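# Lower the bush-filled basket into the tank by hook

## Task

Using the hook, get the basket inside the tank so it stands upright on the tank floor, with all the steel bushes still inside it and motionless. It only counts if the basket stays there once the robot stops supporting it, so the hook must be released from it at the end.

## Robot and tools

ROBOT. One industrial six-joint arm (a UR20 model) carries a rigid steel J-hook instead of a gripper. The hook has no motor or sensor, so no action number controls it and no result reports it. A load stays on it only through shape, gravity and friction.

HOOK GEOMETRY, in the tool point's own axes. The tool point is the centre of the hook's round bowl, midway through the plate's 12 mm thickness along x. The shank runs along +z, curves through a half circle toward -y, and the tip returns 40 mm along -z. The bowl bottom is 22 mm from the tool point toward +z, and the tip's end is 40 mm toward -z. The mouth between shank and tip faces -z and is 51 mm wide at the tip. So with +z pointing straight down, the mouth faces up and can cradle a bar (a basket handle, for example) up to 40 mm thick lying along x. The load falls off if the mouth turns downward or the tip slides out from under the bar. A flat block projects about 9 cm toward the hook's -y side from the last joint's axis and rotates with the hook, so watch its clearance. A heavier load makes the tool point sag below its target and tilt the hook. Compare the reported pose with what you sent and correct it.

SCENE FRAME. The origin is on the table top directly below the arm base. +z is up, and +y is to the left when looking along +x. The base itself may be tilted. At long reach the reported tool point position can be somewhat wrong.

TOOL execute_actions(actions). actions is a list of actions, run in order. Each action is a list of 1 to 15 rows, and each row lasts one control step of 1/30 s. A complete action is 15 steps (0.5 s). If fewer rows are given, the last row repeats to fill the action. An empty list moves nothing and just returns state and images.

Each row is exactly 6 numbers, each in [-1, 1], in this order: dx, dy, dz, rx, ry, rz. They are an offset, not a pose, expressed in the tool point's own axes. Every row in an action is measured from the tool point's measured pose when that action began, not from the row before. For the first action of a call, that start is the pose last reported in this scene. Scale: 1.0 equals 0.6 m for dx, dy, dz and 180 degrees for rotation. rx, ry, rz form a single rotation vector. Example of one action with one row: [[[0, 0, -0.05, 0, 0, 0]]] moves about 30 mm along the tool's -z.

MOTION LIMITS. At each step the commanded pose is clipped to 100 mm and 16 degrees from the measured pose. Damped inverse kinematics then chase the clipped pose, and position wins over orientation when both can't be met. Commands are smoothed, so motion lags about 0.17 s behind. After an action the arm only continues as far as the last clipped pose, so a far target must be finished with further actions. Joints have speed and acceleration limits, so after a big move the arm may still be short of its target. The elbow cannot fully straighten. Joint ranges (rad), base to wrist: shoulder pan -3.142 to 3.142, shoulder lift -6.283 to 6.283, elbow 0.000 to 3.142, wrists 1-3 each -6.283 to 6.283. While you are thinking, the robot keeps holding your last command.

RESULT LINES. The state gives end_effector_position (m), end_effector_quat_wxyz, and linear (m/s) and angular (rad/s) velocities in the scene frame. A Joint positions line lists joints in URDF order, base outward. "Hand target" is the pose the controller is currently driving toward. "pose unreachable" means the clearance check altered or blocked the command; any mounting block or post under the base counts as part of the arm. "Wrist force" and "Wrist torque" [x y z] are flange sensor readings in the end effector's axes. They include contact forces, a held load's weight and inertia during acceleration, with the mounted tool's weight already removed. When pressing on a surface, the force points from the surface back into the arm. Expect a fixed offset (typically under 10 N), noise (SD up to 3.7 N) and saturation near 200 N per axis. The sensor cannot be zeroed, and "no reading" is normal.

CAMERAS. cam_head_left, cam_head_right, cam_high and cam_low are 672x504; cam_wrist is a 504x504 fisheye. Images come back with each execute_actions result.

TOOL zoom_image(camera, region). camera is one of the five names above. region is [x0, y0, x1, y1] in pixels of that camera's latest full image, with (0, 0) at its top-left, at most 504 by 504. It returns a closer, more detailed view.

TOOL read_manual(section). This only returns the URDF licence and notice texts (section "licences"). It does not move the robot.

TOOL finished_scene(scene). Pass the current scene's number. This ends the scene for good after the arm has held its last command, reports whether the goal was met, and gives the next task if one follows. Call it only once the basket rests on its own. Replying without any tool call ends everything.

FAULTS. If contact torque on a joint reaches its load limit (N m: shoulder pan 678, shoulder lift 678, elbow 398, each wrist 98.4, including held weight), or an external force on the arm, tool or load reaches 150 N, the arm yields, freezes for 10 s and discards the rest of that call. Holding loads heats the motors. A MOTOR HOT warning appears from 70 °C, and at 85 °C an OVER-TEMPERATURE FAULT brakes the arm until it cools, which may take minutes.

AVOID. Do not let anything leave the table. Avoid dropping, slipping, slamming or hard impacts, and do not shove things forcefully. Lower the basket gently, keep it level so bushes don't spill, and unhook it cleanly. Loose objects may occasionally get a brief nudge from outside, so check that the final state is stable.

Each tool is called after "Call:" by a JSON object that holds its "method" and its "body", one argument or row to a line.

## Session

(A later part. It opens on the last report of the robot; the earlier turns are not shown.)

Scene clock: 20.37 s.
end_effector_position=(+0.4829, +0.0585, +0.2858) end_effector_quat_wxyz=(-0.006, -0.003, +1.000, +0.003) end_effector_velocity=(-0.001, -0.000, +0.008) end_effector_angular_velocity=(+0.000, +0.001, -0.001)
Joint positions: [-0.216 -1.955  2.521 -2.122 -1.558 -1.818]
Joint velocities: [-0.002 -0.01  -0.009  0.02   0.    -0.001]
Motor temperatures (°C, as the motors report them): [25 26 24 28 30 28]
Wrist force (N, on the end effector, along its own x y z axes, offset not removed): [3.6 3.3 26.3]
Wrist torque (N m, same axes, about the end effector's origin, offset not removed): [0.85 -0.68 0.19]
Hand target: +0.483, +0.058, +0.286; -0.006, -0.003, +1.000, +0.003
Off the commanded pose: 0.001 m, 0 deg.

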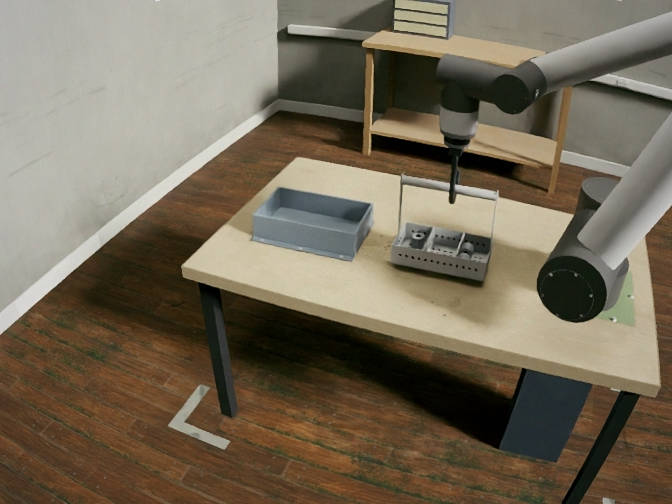

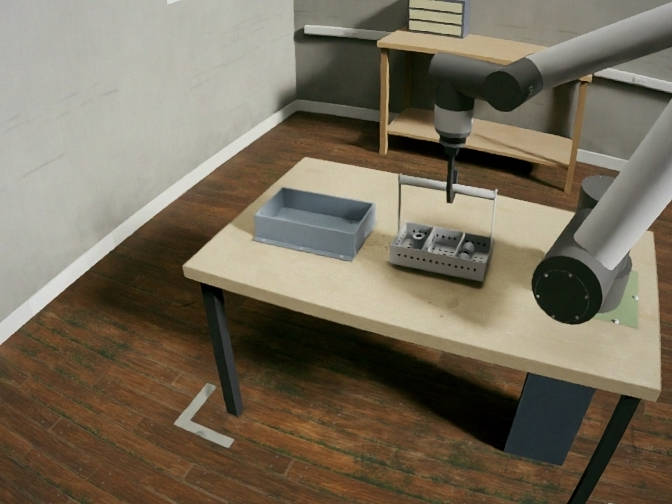

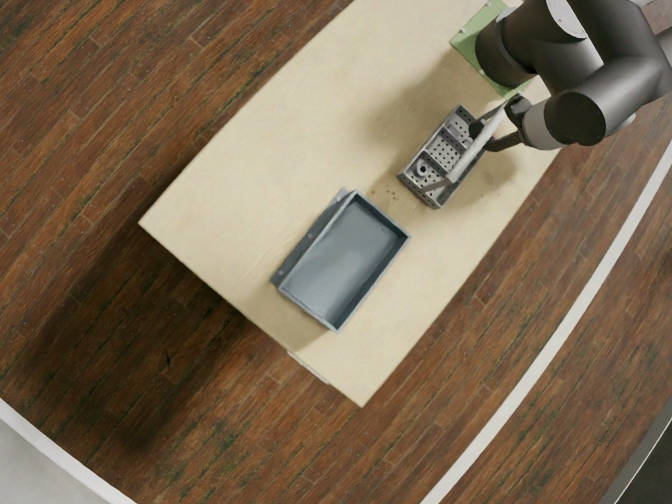

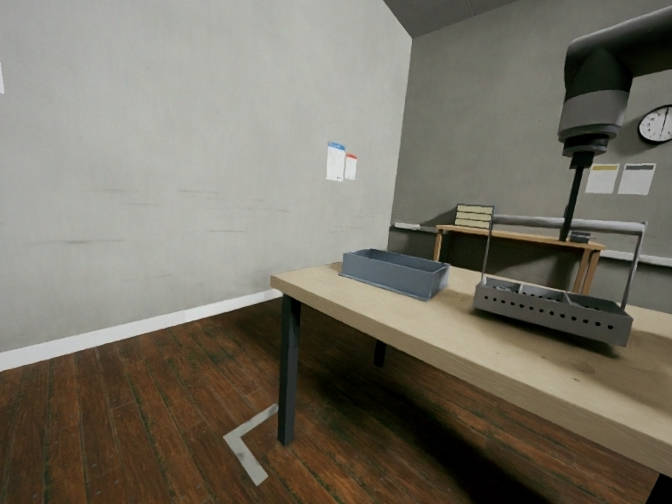

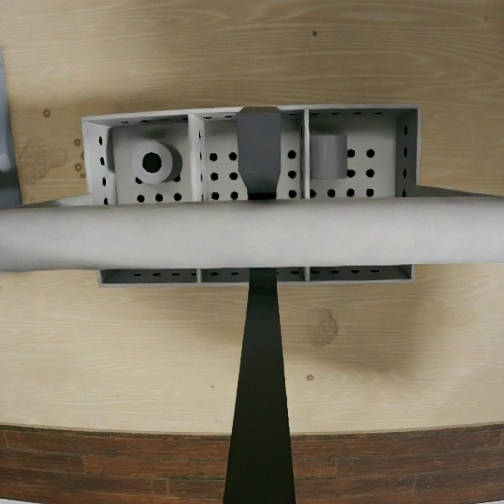

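Call:
{"method": "execute_actions", "body": {
  "actions": []
}}

Call:
{"method": "zoom_image", "body": {
  "camera": "cam_low",
  "region": [460, 140, 672, 370]
}}

Call:
{"method": "zoom_image", "body": {
  "camera": "cam_head_left",
  "region": [370, 150, 530, 300]
}}

Scene clock: 20.53 s.
end_effector_position=(+0.4829, +0.0585, +0.2864) end_effector_quat_wxyz=(-0.006, -0.003, +1.000, +0.003) end_effector_velocity=(+0.001, -0.000, +0.002) end_effector_angular_velocity=(-0.000, -0.001, +0.000)
Joint positions: [-0.216 -1.956  2.52  -2.121 -1.558 -1.818]
Joint velocities: [-0.    -0.001 -0.002  0.002  0.    -0.   ]
Motor temperatures (°C, as the motors report them): [25 26 24 28 30 28]
Wrist force (N, on the end effector, along its own x y z axes, offset not removed): [-1.2 5.0 26.2]
Wrist torque (N m, same axes, about the end effector's origin, offset not removed): [1.04 -0.09 0.32]
Hand target: +0.483, +0.058, +0.286; -0.006, -0.003, +1.000, +0.003
Off the commanded pose: 0.000 m, 0 deg.

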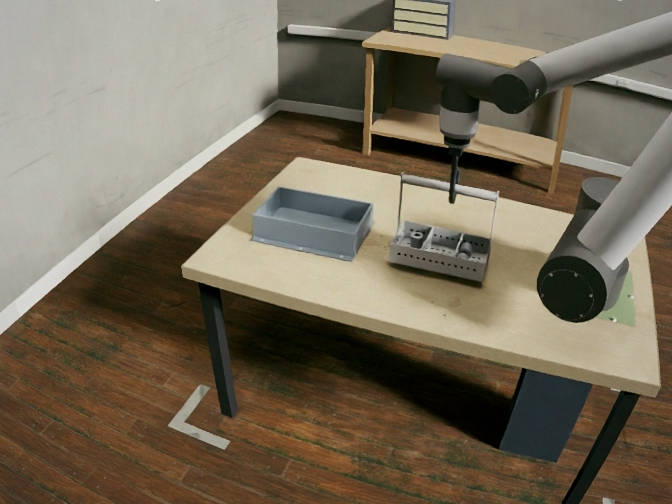

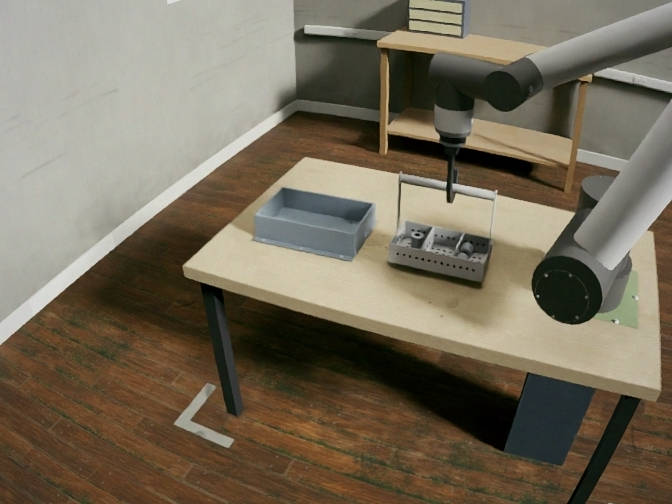

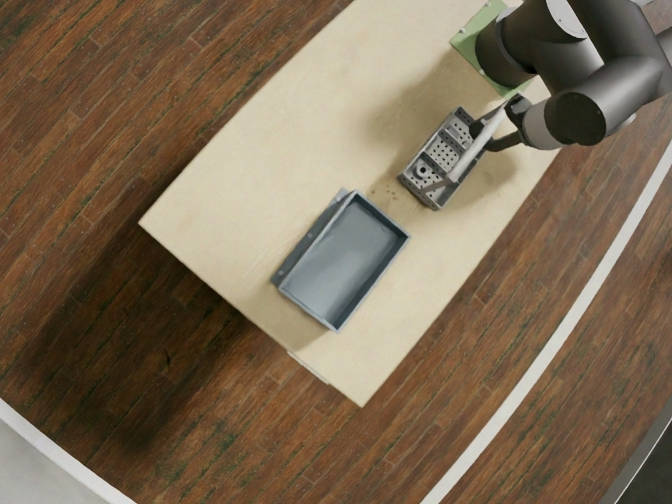

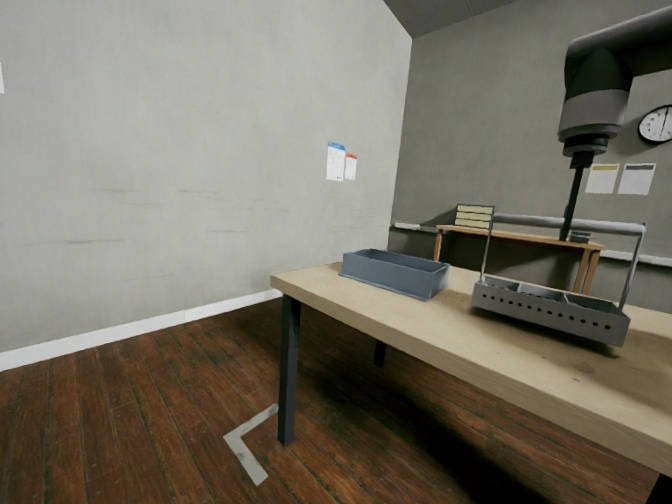

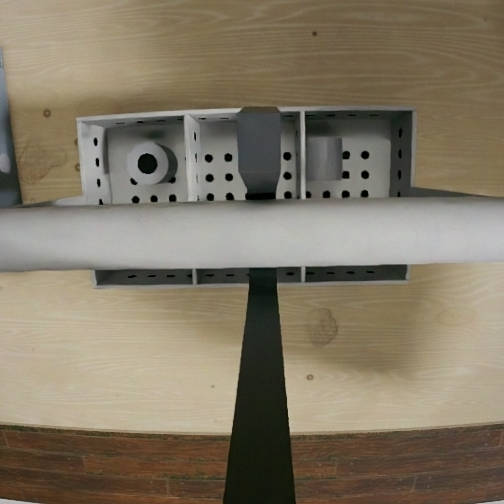

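Region (460, 140, 672, 370) of cam_low's 672x504 image, scaled by 2.191, with more detail than that image has; it fills the left 465 columns of this view, and the rest is white.

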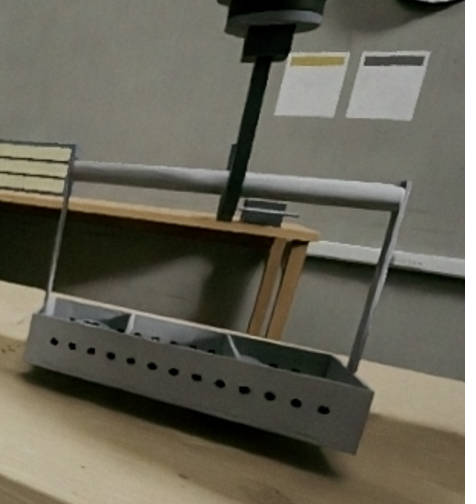

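Region (370, 150, 530, 300) of cam_head_left's 672x504 image, scaled by 3.150, with more detail than that image has; it fills the top 472 rows of this view, and the rest is white.

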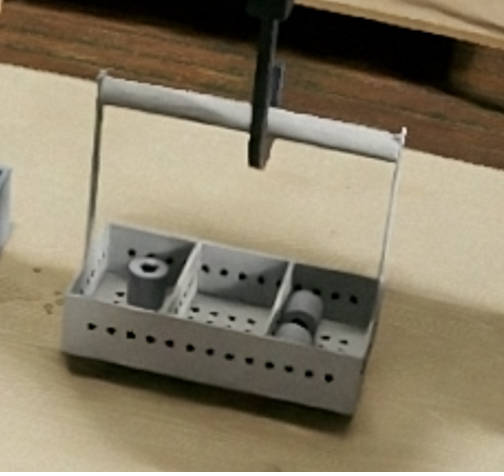

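Call:
{"method": "execute_actions", "body": {
  "actions": []
}}

Call:
{"method": "zoom_image", "body": {
  "camera": "cam_low",
  "region": [460, 140, 672, 370]
}}

Scene clock: 20.73 s.
end_effector_position=(+0.4829, +0.0584, +0.2865) end_effector_quat_wxyz=(-0.006, -0.003, +1.000, +0.003) end_effector_velocity=(-0.000, +0.001, -0.000) end_effector_angular_velocity=(+0.000, -0.000, +0.000)
Joint positions: [-0.216 -1.956  2.52  -2.121 -1.558 -1.818]
Joint velocities: [ 0.    -0.001  0.001 -0.     0.001  0.   ]
Motor temperatures (°C, as the motors report them): [25 26 24 28 30 28]
Wrist force (N, on the end effector, along its own x y z axes, offset not removed): [2.6 2.9 27.5]
Wrist torque (N m, same axes, about the end effector's origin, offset not removed): [0.91 -0.43 0.14]
Hand target: +0.483, +0.058, +0.286; -0.006, -0.003, +1.000, +0.003
Off the commanded pose: 0.000 m, 0 deg.

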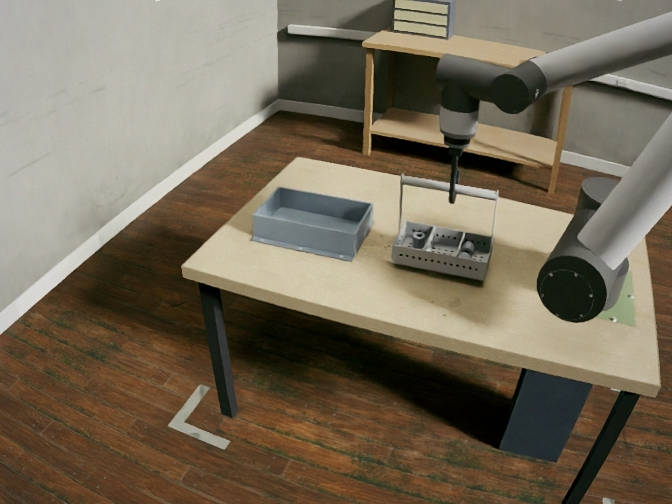

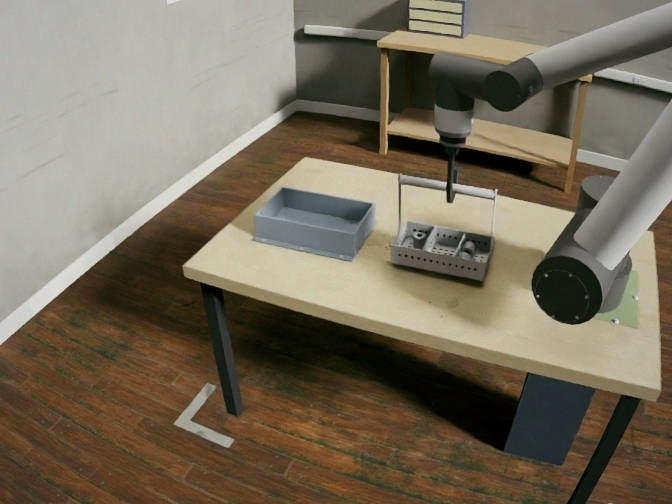

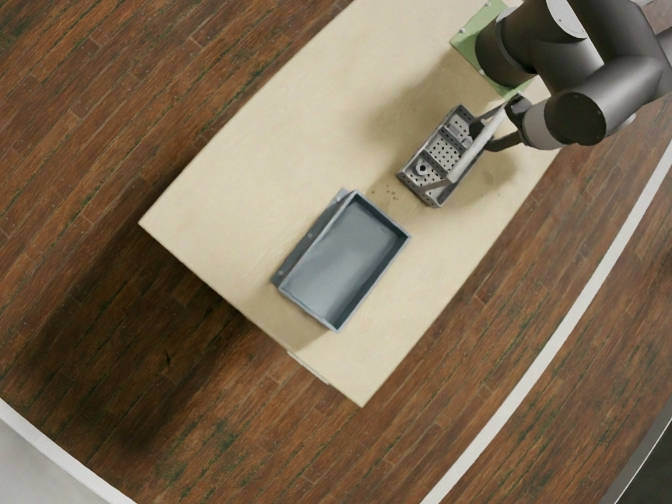

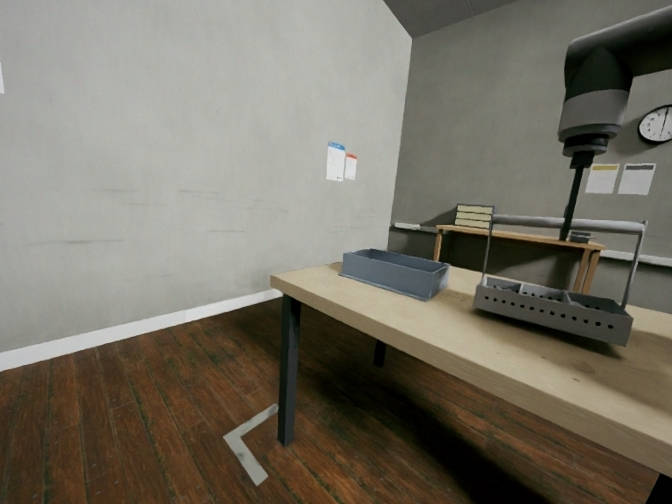

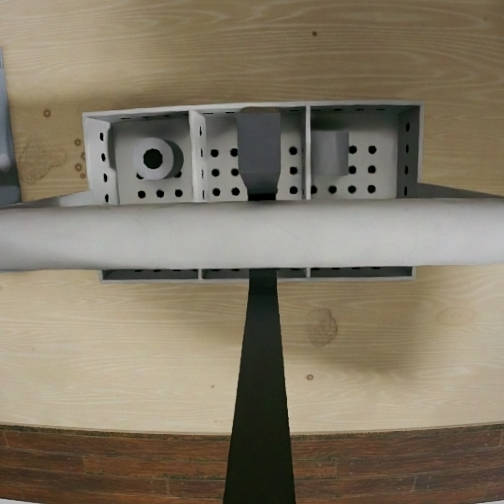

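Region (460, 140, 672, 370) of cam_low's 672x504 image, scaled by 2.191, with more detail than that image has; it fills the left 465 columns of this view, and the rest is white.

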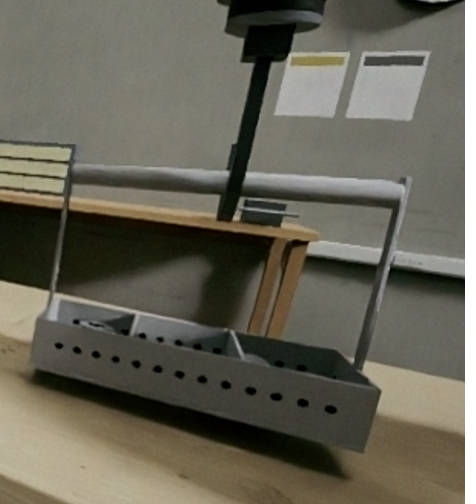

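Call:
{"method": "execute_actions", "body": {
  "actions": [
    [[0,0,-0.0006,0,0,0],[0,0,-0.0022,0,0,0],[0,0,-0.0049,0,0,0],[0,0,-0.0084,0,0,0],[0,0,-0.0128,0,0,0],[0,0,-0.018,0,0,0],[0,0,-0.0239,0,0,0],[0,0,-0.0304,0,0,0],[0,0,-0.0374,0,0,0],[-0.0003,0,-0.0449,0,0,0],[-0.0011,0,-0.0528,0,0,0],[-0.0025,0,-0.061,0,0,0],[-0.0044,0,-0.0694,0,0,0],[-0.0069,0,-0.078,0,0,0],[-0.01,0,-0.0867,0,0,0]],
    [[-0.0128,0,-0.0453,0,0,0],[-0.017,0,-0.0539,0,0,0],[-0.0217,0,-0.0623,0,0,0],[-0.027,0,-0.0705,0,0,0],[-0.0328,0,-0.0784,0,0,0],[-0.0392,0,-0.0859,0,0,0],[-0.0461,0,-0.0929,0,0,0],[-0.0536,0,-0.0994,0,0,0],[-0.0617,0,-0.1053,0,0,0],[-0.0703,0,-0.1105,0,0,0],[-0.0795,0,-0.1149,0,0,0],[-0.0892,0,-0.1185,0,0,0],[-0.0995,0,-0.1211,0,0,0],[-0.1103,0,-0.1227,0,0,0],[-0.1217,0,-0.1233,0,0,0]],
    [[-0.0574,0,-0.0099,0,0,-0.001],[-0.0699,0,-0.0099,0,0,-0.002],[-0.083,0,-0.0099,0,0,-0.003],[-0.0966,0,-0.0099,0,0,-0.004],[-0.1108,0,-0.0099,0,0,-0.005],[-0.1255,0,-0.0099,0,0,-0.006],[-0.1408,0,-0.0099,0,0,-0.007],[-0.1566,0,-0.0099,0,0,-0.007],[-0.173,0,-0.0099,0,0,-0.007],[-0.1897,0,-0.0099,0,0,-0.007],[-0.2063,0,-0.0099,0,0,-0.007],[-0.223,0,-0.0099,0,0,-0.007],[-0.2397,0,-0.0099,0,0,-0.007],[-0.2563,0,-0.0099,0,0,-0.007],[-0.273,0,-0.0099,0,0,-0.007]],
    [[-0.0892,0,0,0,0,0],[-0.1058,0,0,0,0,0],[-0.1225,0,0,0,0,0],[-0.1392,0,0,0,0,0],[-0.1558,0,0,0,0,0],[-0.1725,0,0,0,0,0],[-0.1892,0,0,0,0,0],[-0.2058,0,0,0,0,0],[-0.2225,0,0,0,0,0],[-0.2389,0,0,0,0,0],[-0.2547,0,0,0,0,0],[-0.27,0,0,0,0,0],[-0.2847,0,0,0,0,0],[-0.2989,0,0,0,0,0],[-0.3125,0,0,0,0,0]],
    [[-0.0764,0,0,0,0,0],[-0.0889,0,0,0,0,0],[-0.1008,0,0,0,0,0],[-0.1122,0,0,0,0,0],[-0.123,0,0,0,0,0],[-0.1333,0,0,0,0,0],[-0.143,0,0,0,0,0],[-0.1522,0,0,0,0,0],[-0.1608,0,0,0,0,0],[-0.1689,0,0,0,0,0],[-0.1764,0,0,0,0,0],[-0.1833,0,0,0,0,0],[-0.1897,0,0,0,0,0],[-0.1955,0,0,0,0,0],[-0.2008,0,0,0,0,0]],
    [[-0.0317,0,0,0,0,0],[-0.0359,0,0,0,0,0],[-0.0395,0,0,0,0,0],[-0.0426,0,0,0,0,0],[-0.0451,0,0,0,0,0],[-0.047,0,0,0,0,0],[-0.0484,0,0,0,0,0],[-0.0492,0,0,0,0,0],[-0.0495,0,0,0,0,0]]
  ]
}}

Scene clock: 29.13 s.
end_effector_position=(+0.9594, +0.0661, +0.3938) end_effector_quat_wxyz=(-0.004, -0.014, +1.000, +0.003) end_effector_velocity=(+0.001, +0.002, +0.000) end_effector_angular_velocity=(+0.001, -0.000, +0.001)
Joint positions: [-0.087 -1.41   1.888 -2.039 -1.556 -1.71 ]
Joint velocities: [ 0.002  0.001 -0.002  0.001  0.001  0.001]
Motor temperatures (°C, as the motors report them): [25 26 24 28 30 28]
Wrist force (N, on the end effector, along its own x y z axes, offset not removed): [2.5 0.5 28.2]
Wrist torque (N m, same axes, about the end effector's origin, offset not removed): [0.42 -0.65 0.09]
Hand target: +0.960, +0.066, +0.394; -0.004, -0.014, +1.000, +0.003
Off the commanded pose: 0.000 m, 0 deg.

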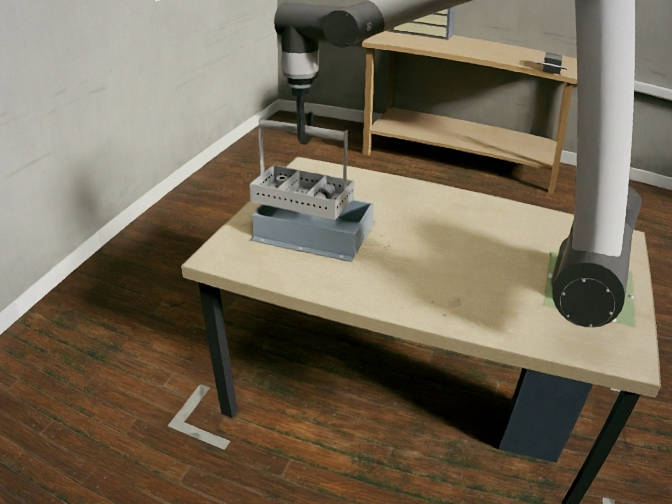

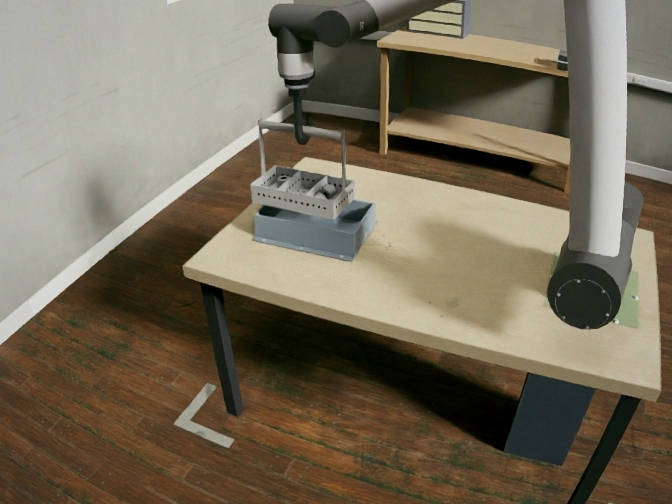

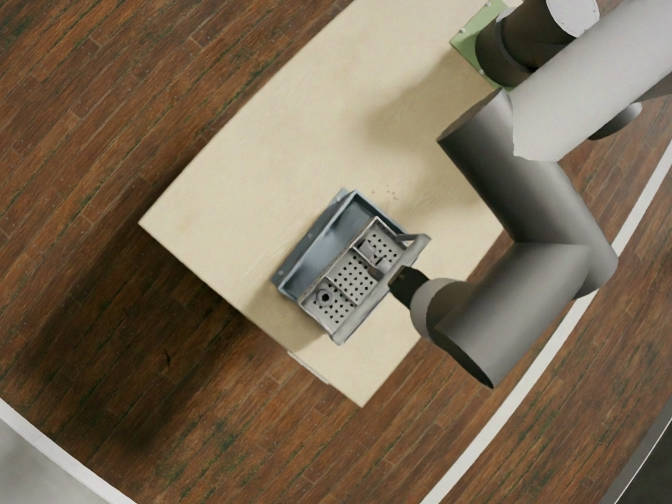

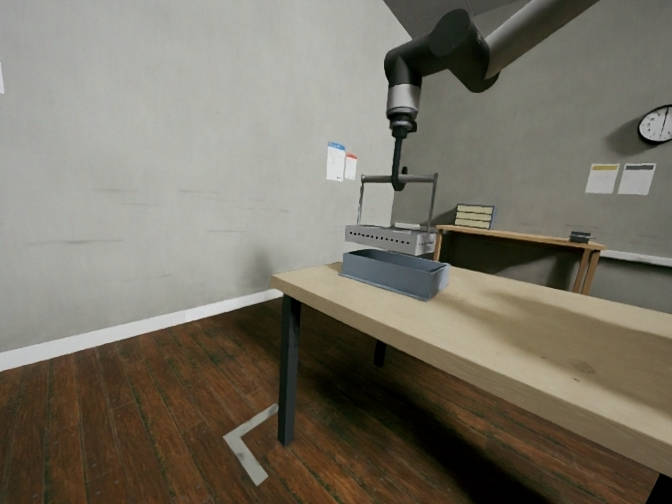

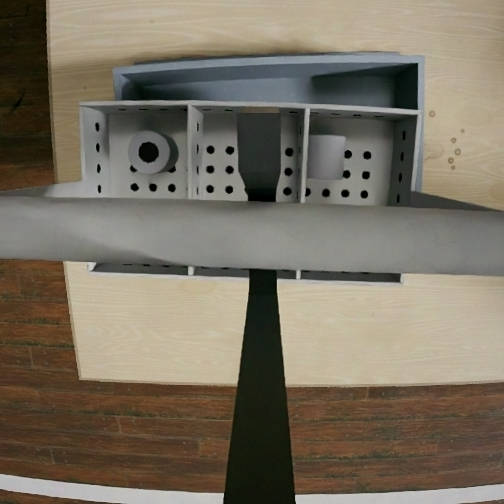

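Call:
{"method": "execute_actions", "body": {
  "actions": []
}}

Scene clock: 29.43 s.
end_effector_position=(+0.9597, +0.0661, +0.3938) end_effector_quat_wxyz=(-0.004, -0.014, +1.000, +0.003) end_effector_velocity=(-0.001, -0.001, -0.002) end_effector_angular_velocity=(+0.001, +0.003, -0.001)
Joint positions: [-0.087 -1.41   1.887 -2.039 -1.556 -1.71 ]
Joint velocities: [-0.001  0.001  0.001  0.001  0.    -0.   ]
Motor temperatures (°C, as the motors report them): [25 26 24 28 30 28]
Wrist force (N, on the end effector, along its own x y z axes, offset not removed): [2.6 4.8 26.1]
Wrist torque (N m, same axes, about the end effector's origin, offset not removed): [1.16 -0.37 0.27]
Hand target: +0.960, +0.066, +0.394; -0.004, -0.014, +1.000, +0.003
Off the commanded pose: 0.000 m, 0 deg.

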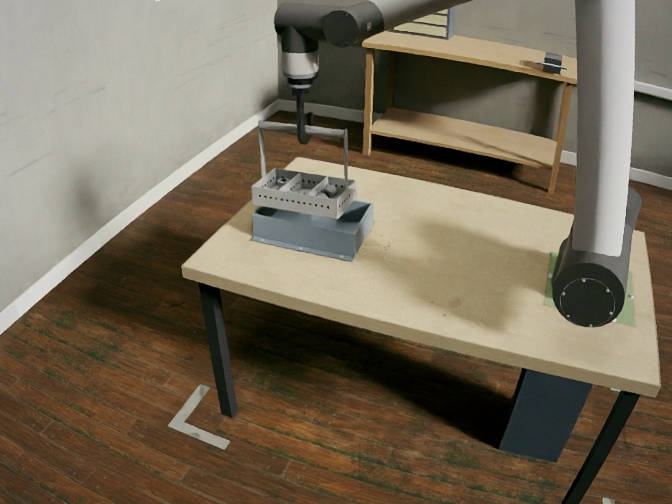

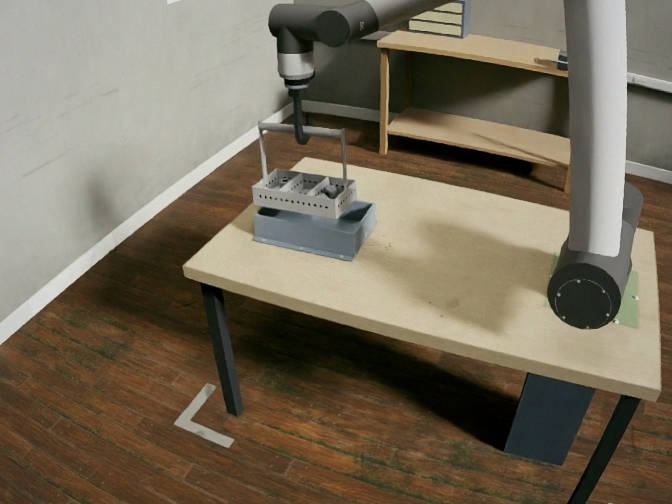

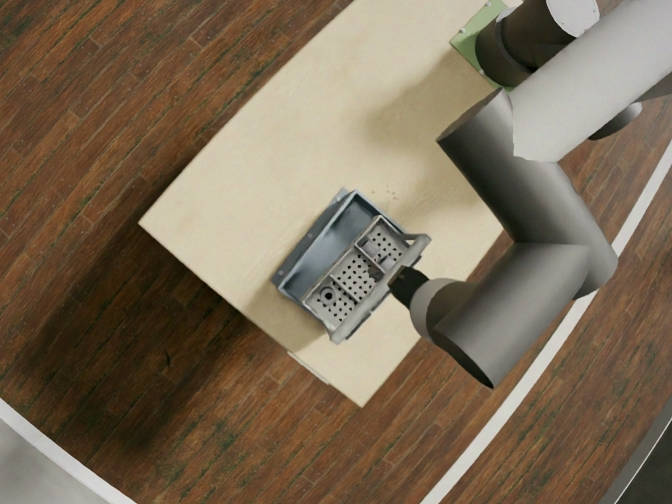

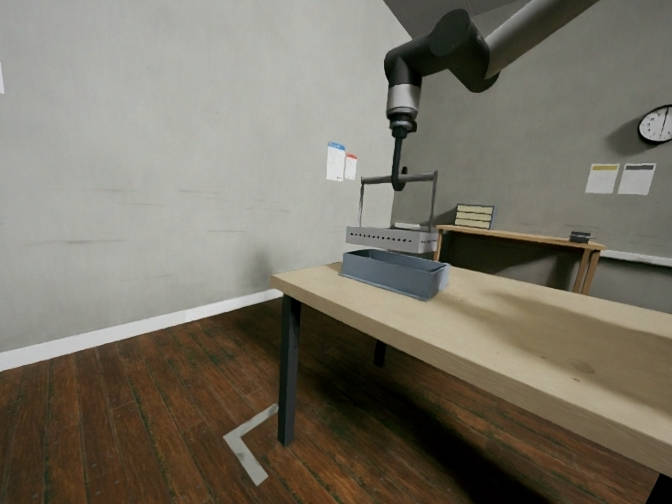

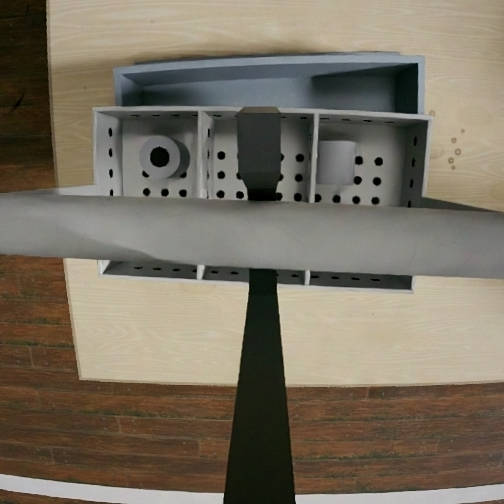

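Call:
{"method": "execute_actions", "body": {
  "actions": [
    [[0.0008,-0.0021,0.0019,0,0,0],[0.0017,-0.0042,0.0038,0,0,0],[0.0025,-0.0063,0.0057,0,0,0],[0.0033,-0.0084,0.0076,0,0,0],[0.0042,-0.0105,0.0095,0,0,0],[0.005,-0.0125,0.0114,0,0,0],[0.0058,-0.0146,0.0133,0,0,0],[0.0067,-0.0167,0.0152,0,0,0],[0.0075,-0.0188,0.0171,0,0,0],[0.0083,-0.0209,0.019,0,0,0],[0.0092,-0.023,0.0209,0,0,0],[0.01,-0.0251,0.0228,0,0,0],[0.0108,-0.0272,0.0247,0,0,0],[0.0117,-0.0293,0.0266,0,0,0],[0.0125,-0.0314,0.0285,0,0,0]],
    [[0.0037,-0.0093,0.0085,0,0,0],[0.0045,-0.0114,0.0104,0,0,0],[0.0054,-0.0135,0.0123,0,0,0],[0.0062,-0.0156,0.0142,0,0,0],[0.007,-0.0177,0.0161,0,0,0],[0.0079,-0.0198,0.018,0,0,0],[0.0087,-0.0218,0.0199,0,0,0],[0.0095,-0.0239,0.0218,0,0,0],[0.0104,-0.026,0.0237,0,0,0],[0.0112,-0.0281,0.0256,0,0,0],[0.012,-0.0302,0.0275,0,0,0],[0.0129,-0.0323,0.0294,0,0,0],[0.0137,-0.0344,0.0313,0,0,0],[0.0145,-0.0365,0.0332,0,0,0],[0.0154,-0.0386,0.0351,0,0,0]]
  ]
}}

Scene clock: 32.10 s.
end_effector_position=(+0.9468, +0.0324, +0.3630) end_effector_quat_wxyz=(-0.004, -0.014, +1.000, +0.003) end_effector_velocity=(-0.013, -0.039, -0.035) end_effector_angular_velocity=(+0.000, +0.001, -0.001)
Joint positions: [-0.124 -1.409  1.934 -2.086 -1.556 -1.748]
Joint velocities: [-0.043  0.005  0.049 -0.053 -0.001 -0.042]
Motor temperatures (°C, as the motors report them): [25 26 24 28 30 28]
Wrist force (N, on the end effector, along its own x y z axes, offset not removed): [2.7 1.8 29.5]
Wrist torque (N m, same axes, about the end effector's origin, offset not removed): [0.56 -0.51 0.18]
Hand target: +0.945, +0.028, +0.359; -0.004, -0.014, +1.000, +0.003
Off the commanded pose: 0.006 m, 0 deg.

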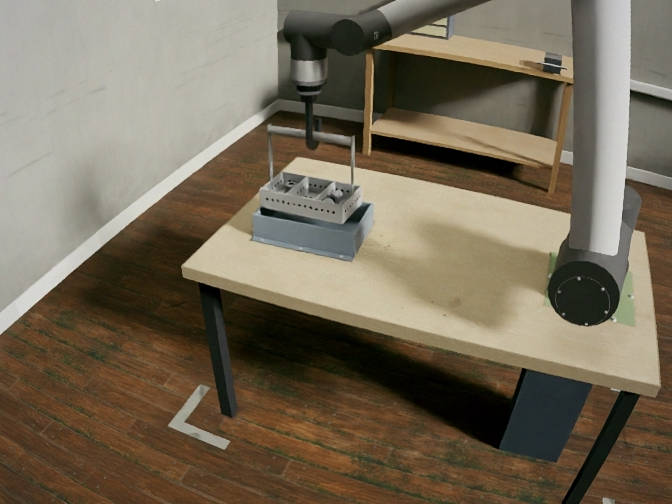

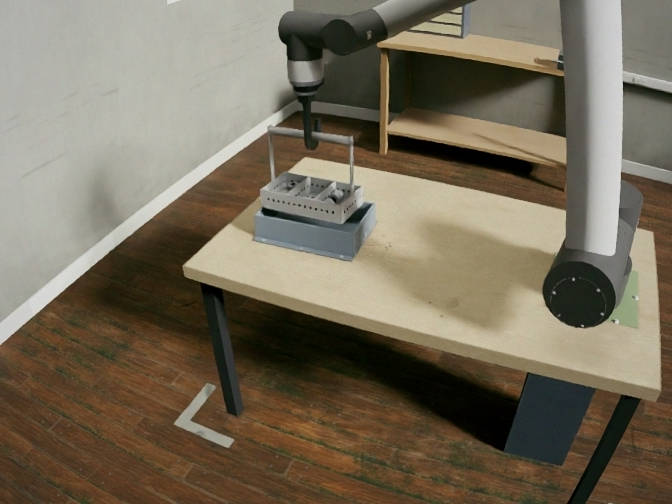

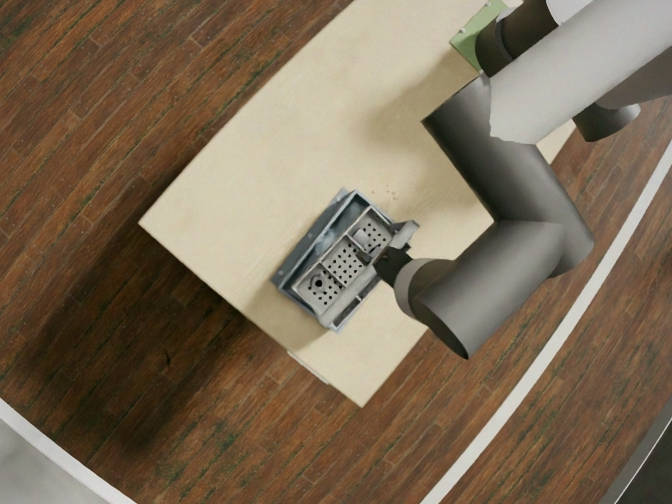

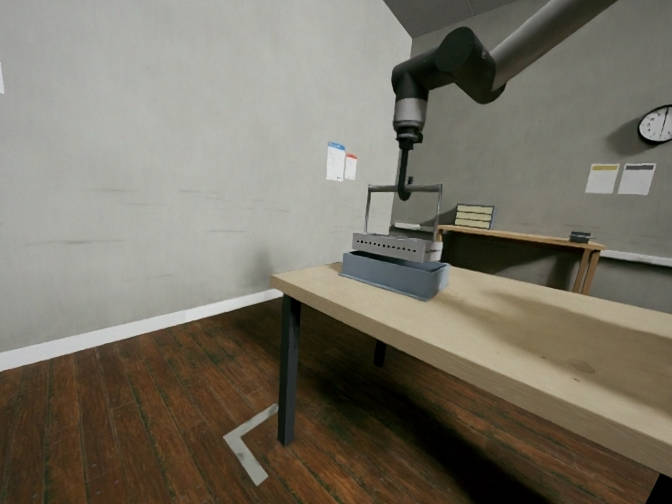

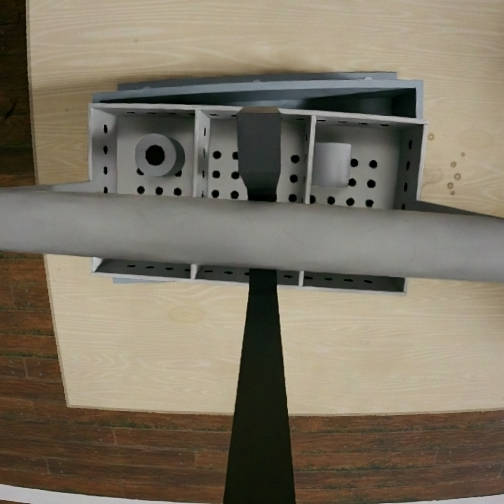

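Call:
{"method": "execute_actions", "body": {
  "actions": []
}}

Scene clock: 32.20 s.
end_effector_position=(+0.9457, +0.0296, +0.3605) end_effector_quat_wxyz=(-0.004, -0.014, +1.000, +0.003) end_effector_velocity=(-0.006, -0.018, -0.014) end_effector_angular_velocity=(+0.000, -0.001, -0.002)
Joint positions: [-0.127 -1.409  1.938 -2.09  -1.556 -1.751]
Joint velocities: [-0.02   0.001  0.021 -0.023  0.    -0.018]
Motor temperatures (°C, as the motors report them): [25 26 24 28 30 28]
Wrist force (N, on the end effector, along its own x y z axes, offset not removed): [6.0 1.3 27.4]
Wrist torque (N m, same axes, about the end effector's origin, offset not removed): [0.40 -1.24 -0.01]
Hand target: +0.945, +0.028, +0.359; -0.004, -0.014, +1.000, +0.003
Off the commanded pose: 0.002 m, 0 deg.

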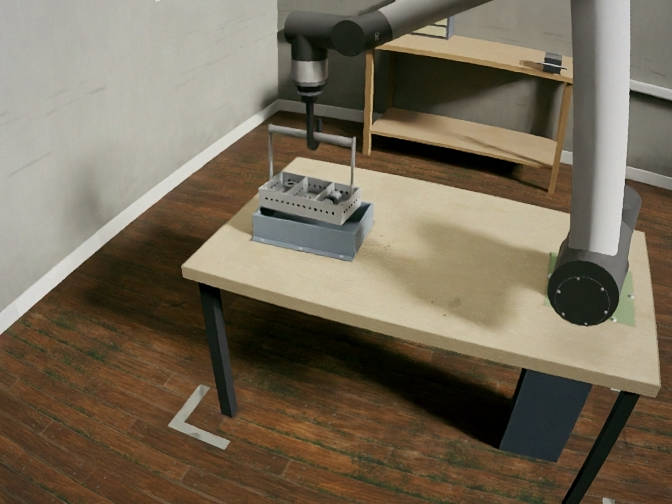

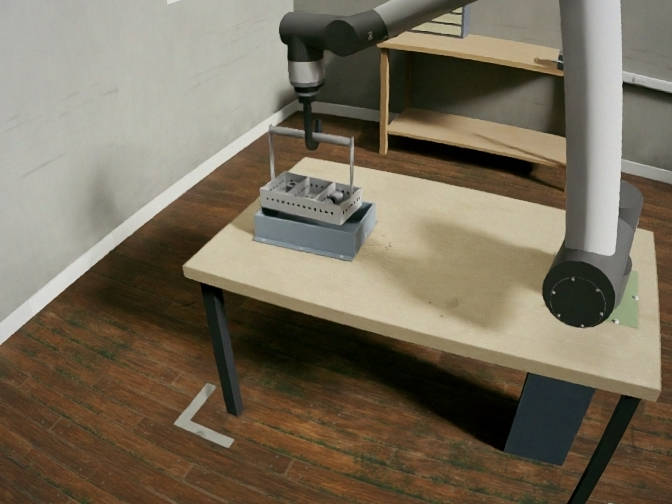

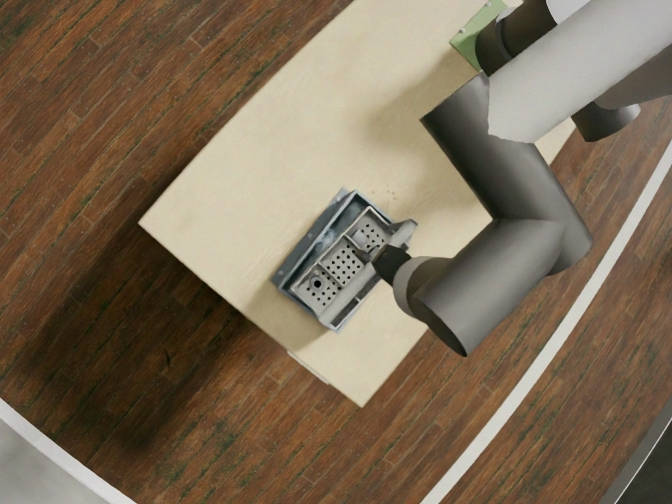

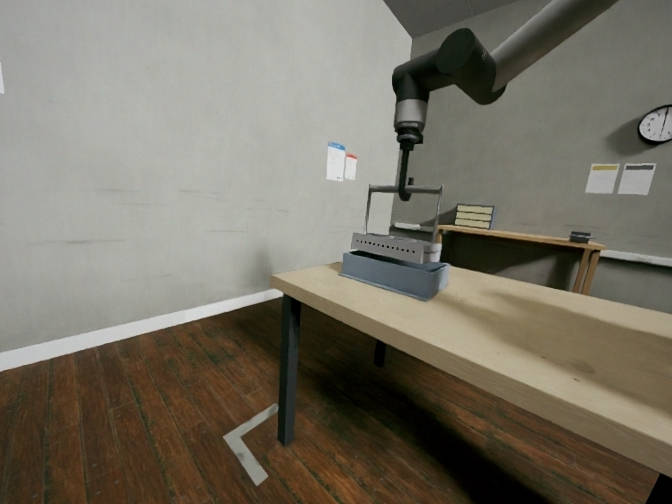

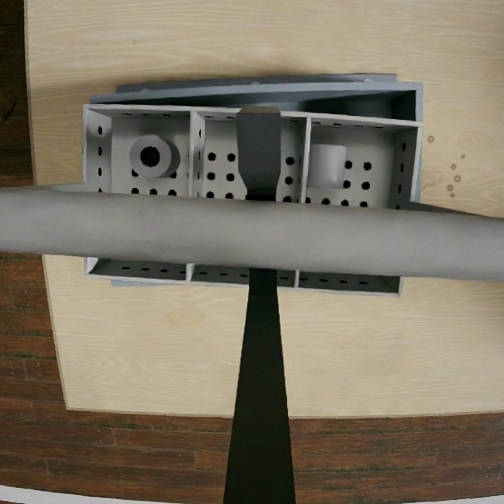

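Call:
{"method": "execute_actions", "body": {
  "actions": []
}}

Scene clock: 32.47 s.
end_effector_position=(+0.9452, +0.0284, +0.3594) end_effector_quat_wxyz=(-0.004, -0.014, +1.000, +0.003) end_effector_velocity=(+0.001, -0.001, +0.000) end_effector_angular_velocity=(-0.001, -0.001, -0.000)
Joint positions: [-0.129 -1.409  1.94  -2.092 -1.557 -1.752]
Joint velocities: [-0.001  0.001 -0.001 -0.001 -0.    -0.001]
Motor temperatures (°C, as the motors report them): [25 26 24 28 30 28]
Wrist force (N, on the end effector, along its own x y z axes, offset not removed): [3.6 2.9 28.4]
Wrist torque (N m, same axes, about the end effector's origin, offset not removed): [0.99 -0.70 0.13]
Hand target: +0.945, +0.028, +0.359; -0.004, -0.014, +1.000, +0.003
Off the commanded pose: 0.000 m, 0 deg.

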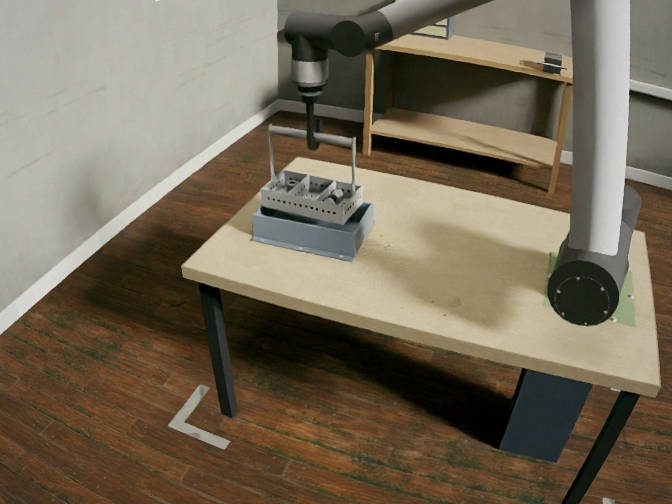

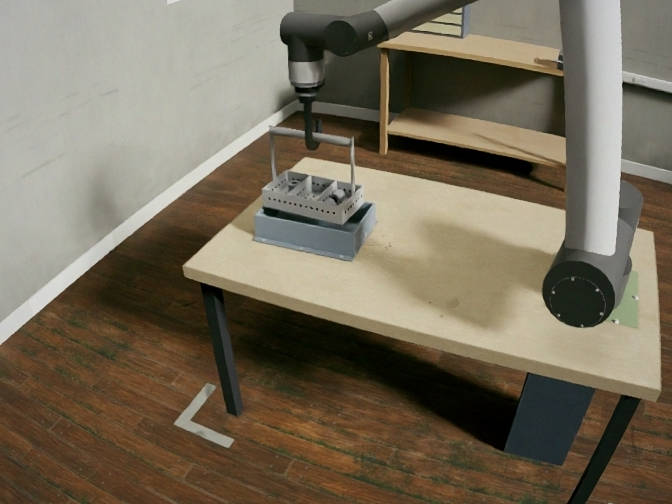

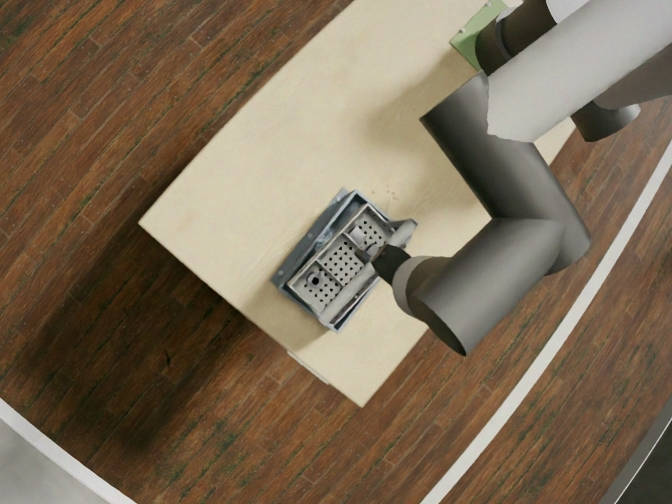

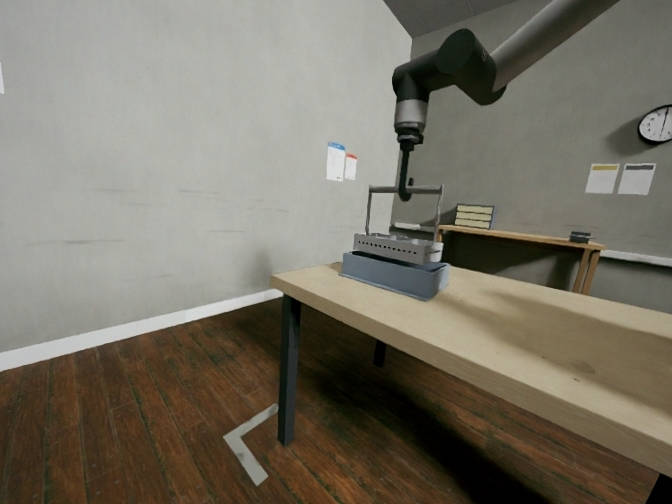

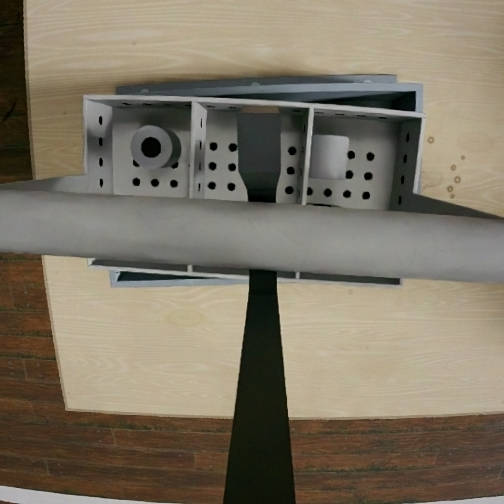

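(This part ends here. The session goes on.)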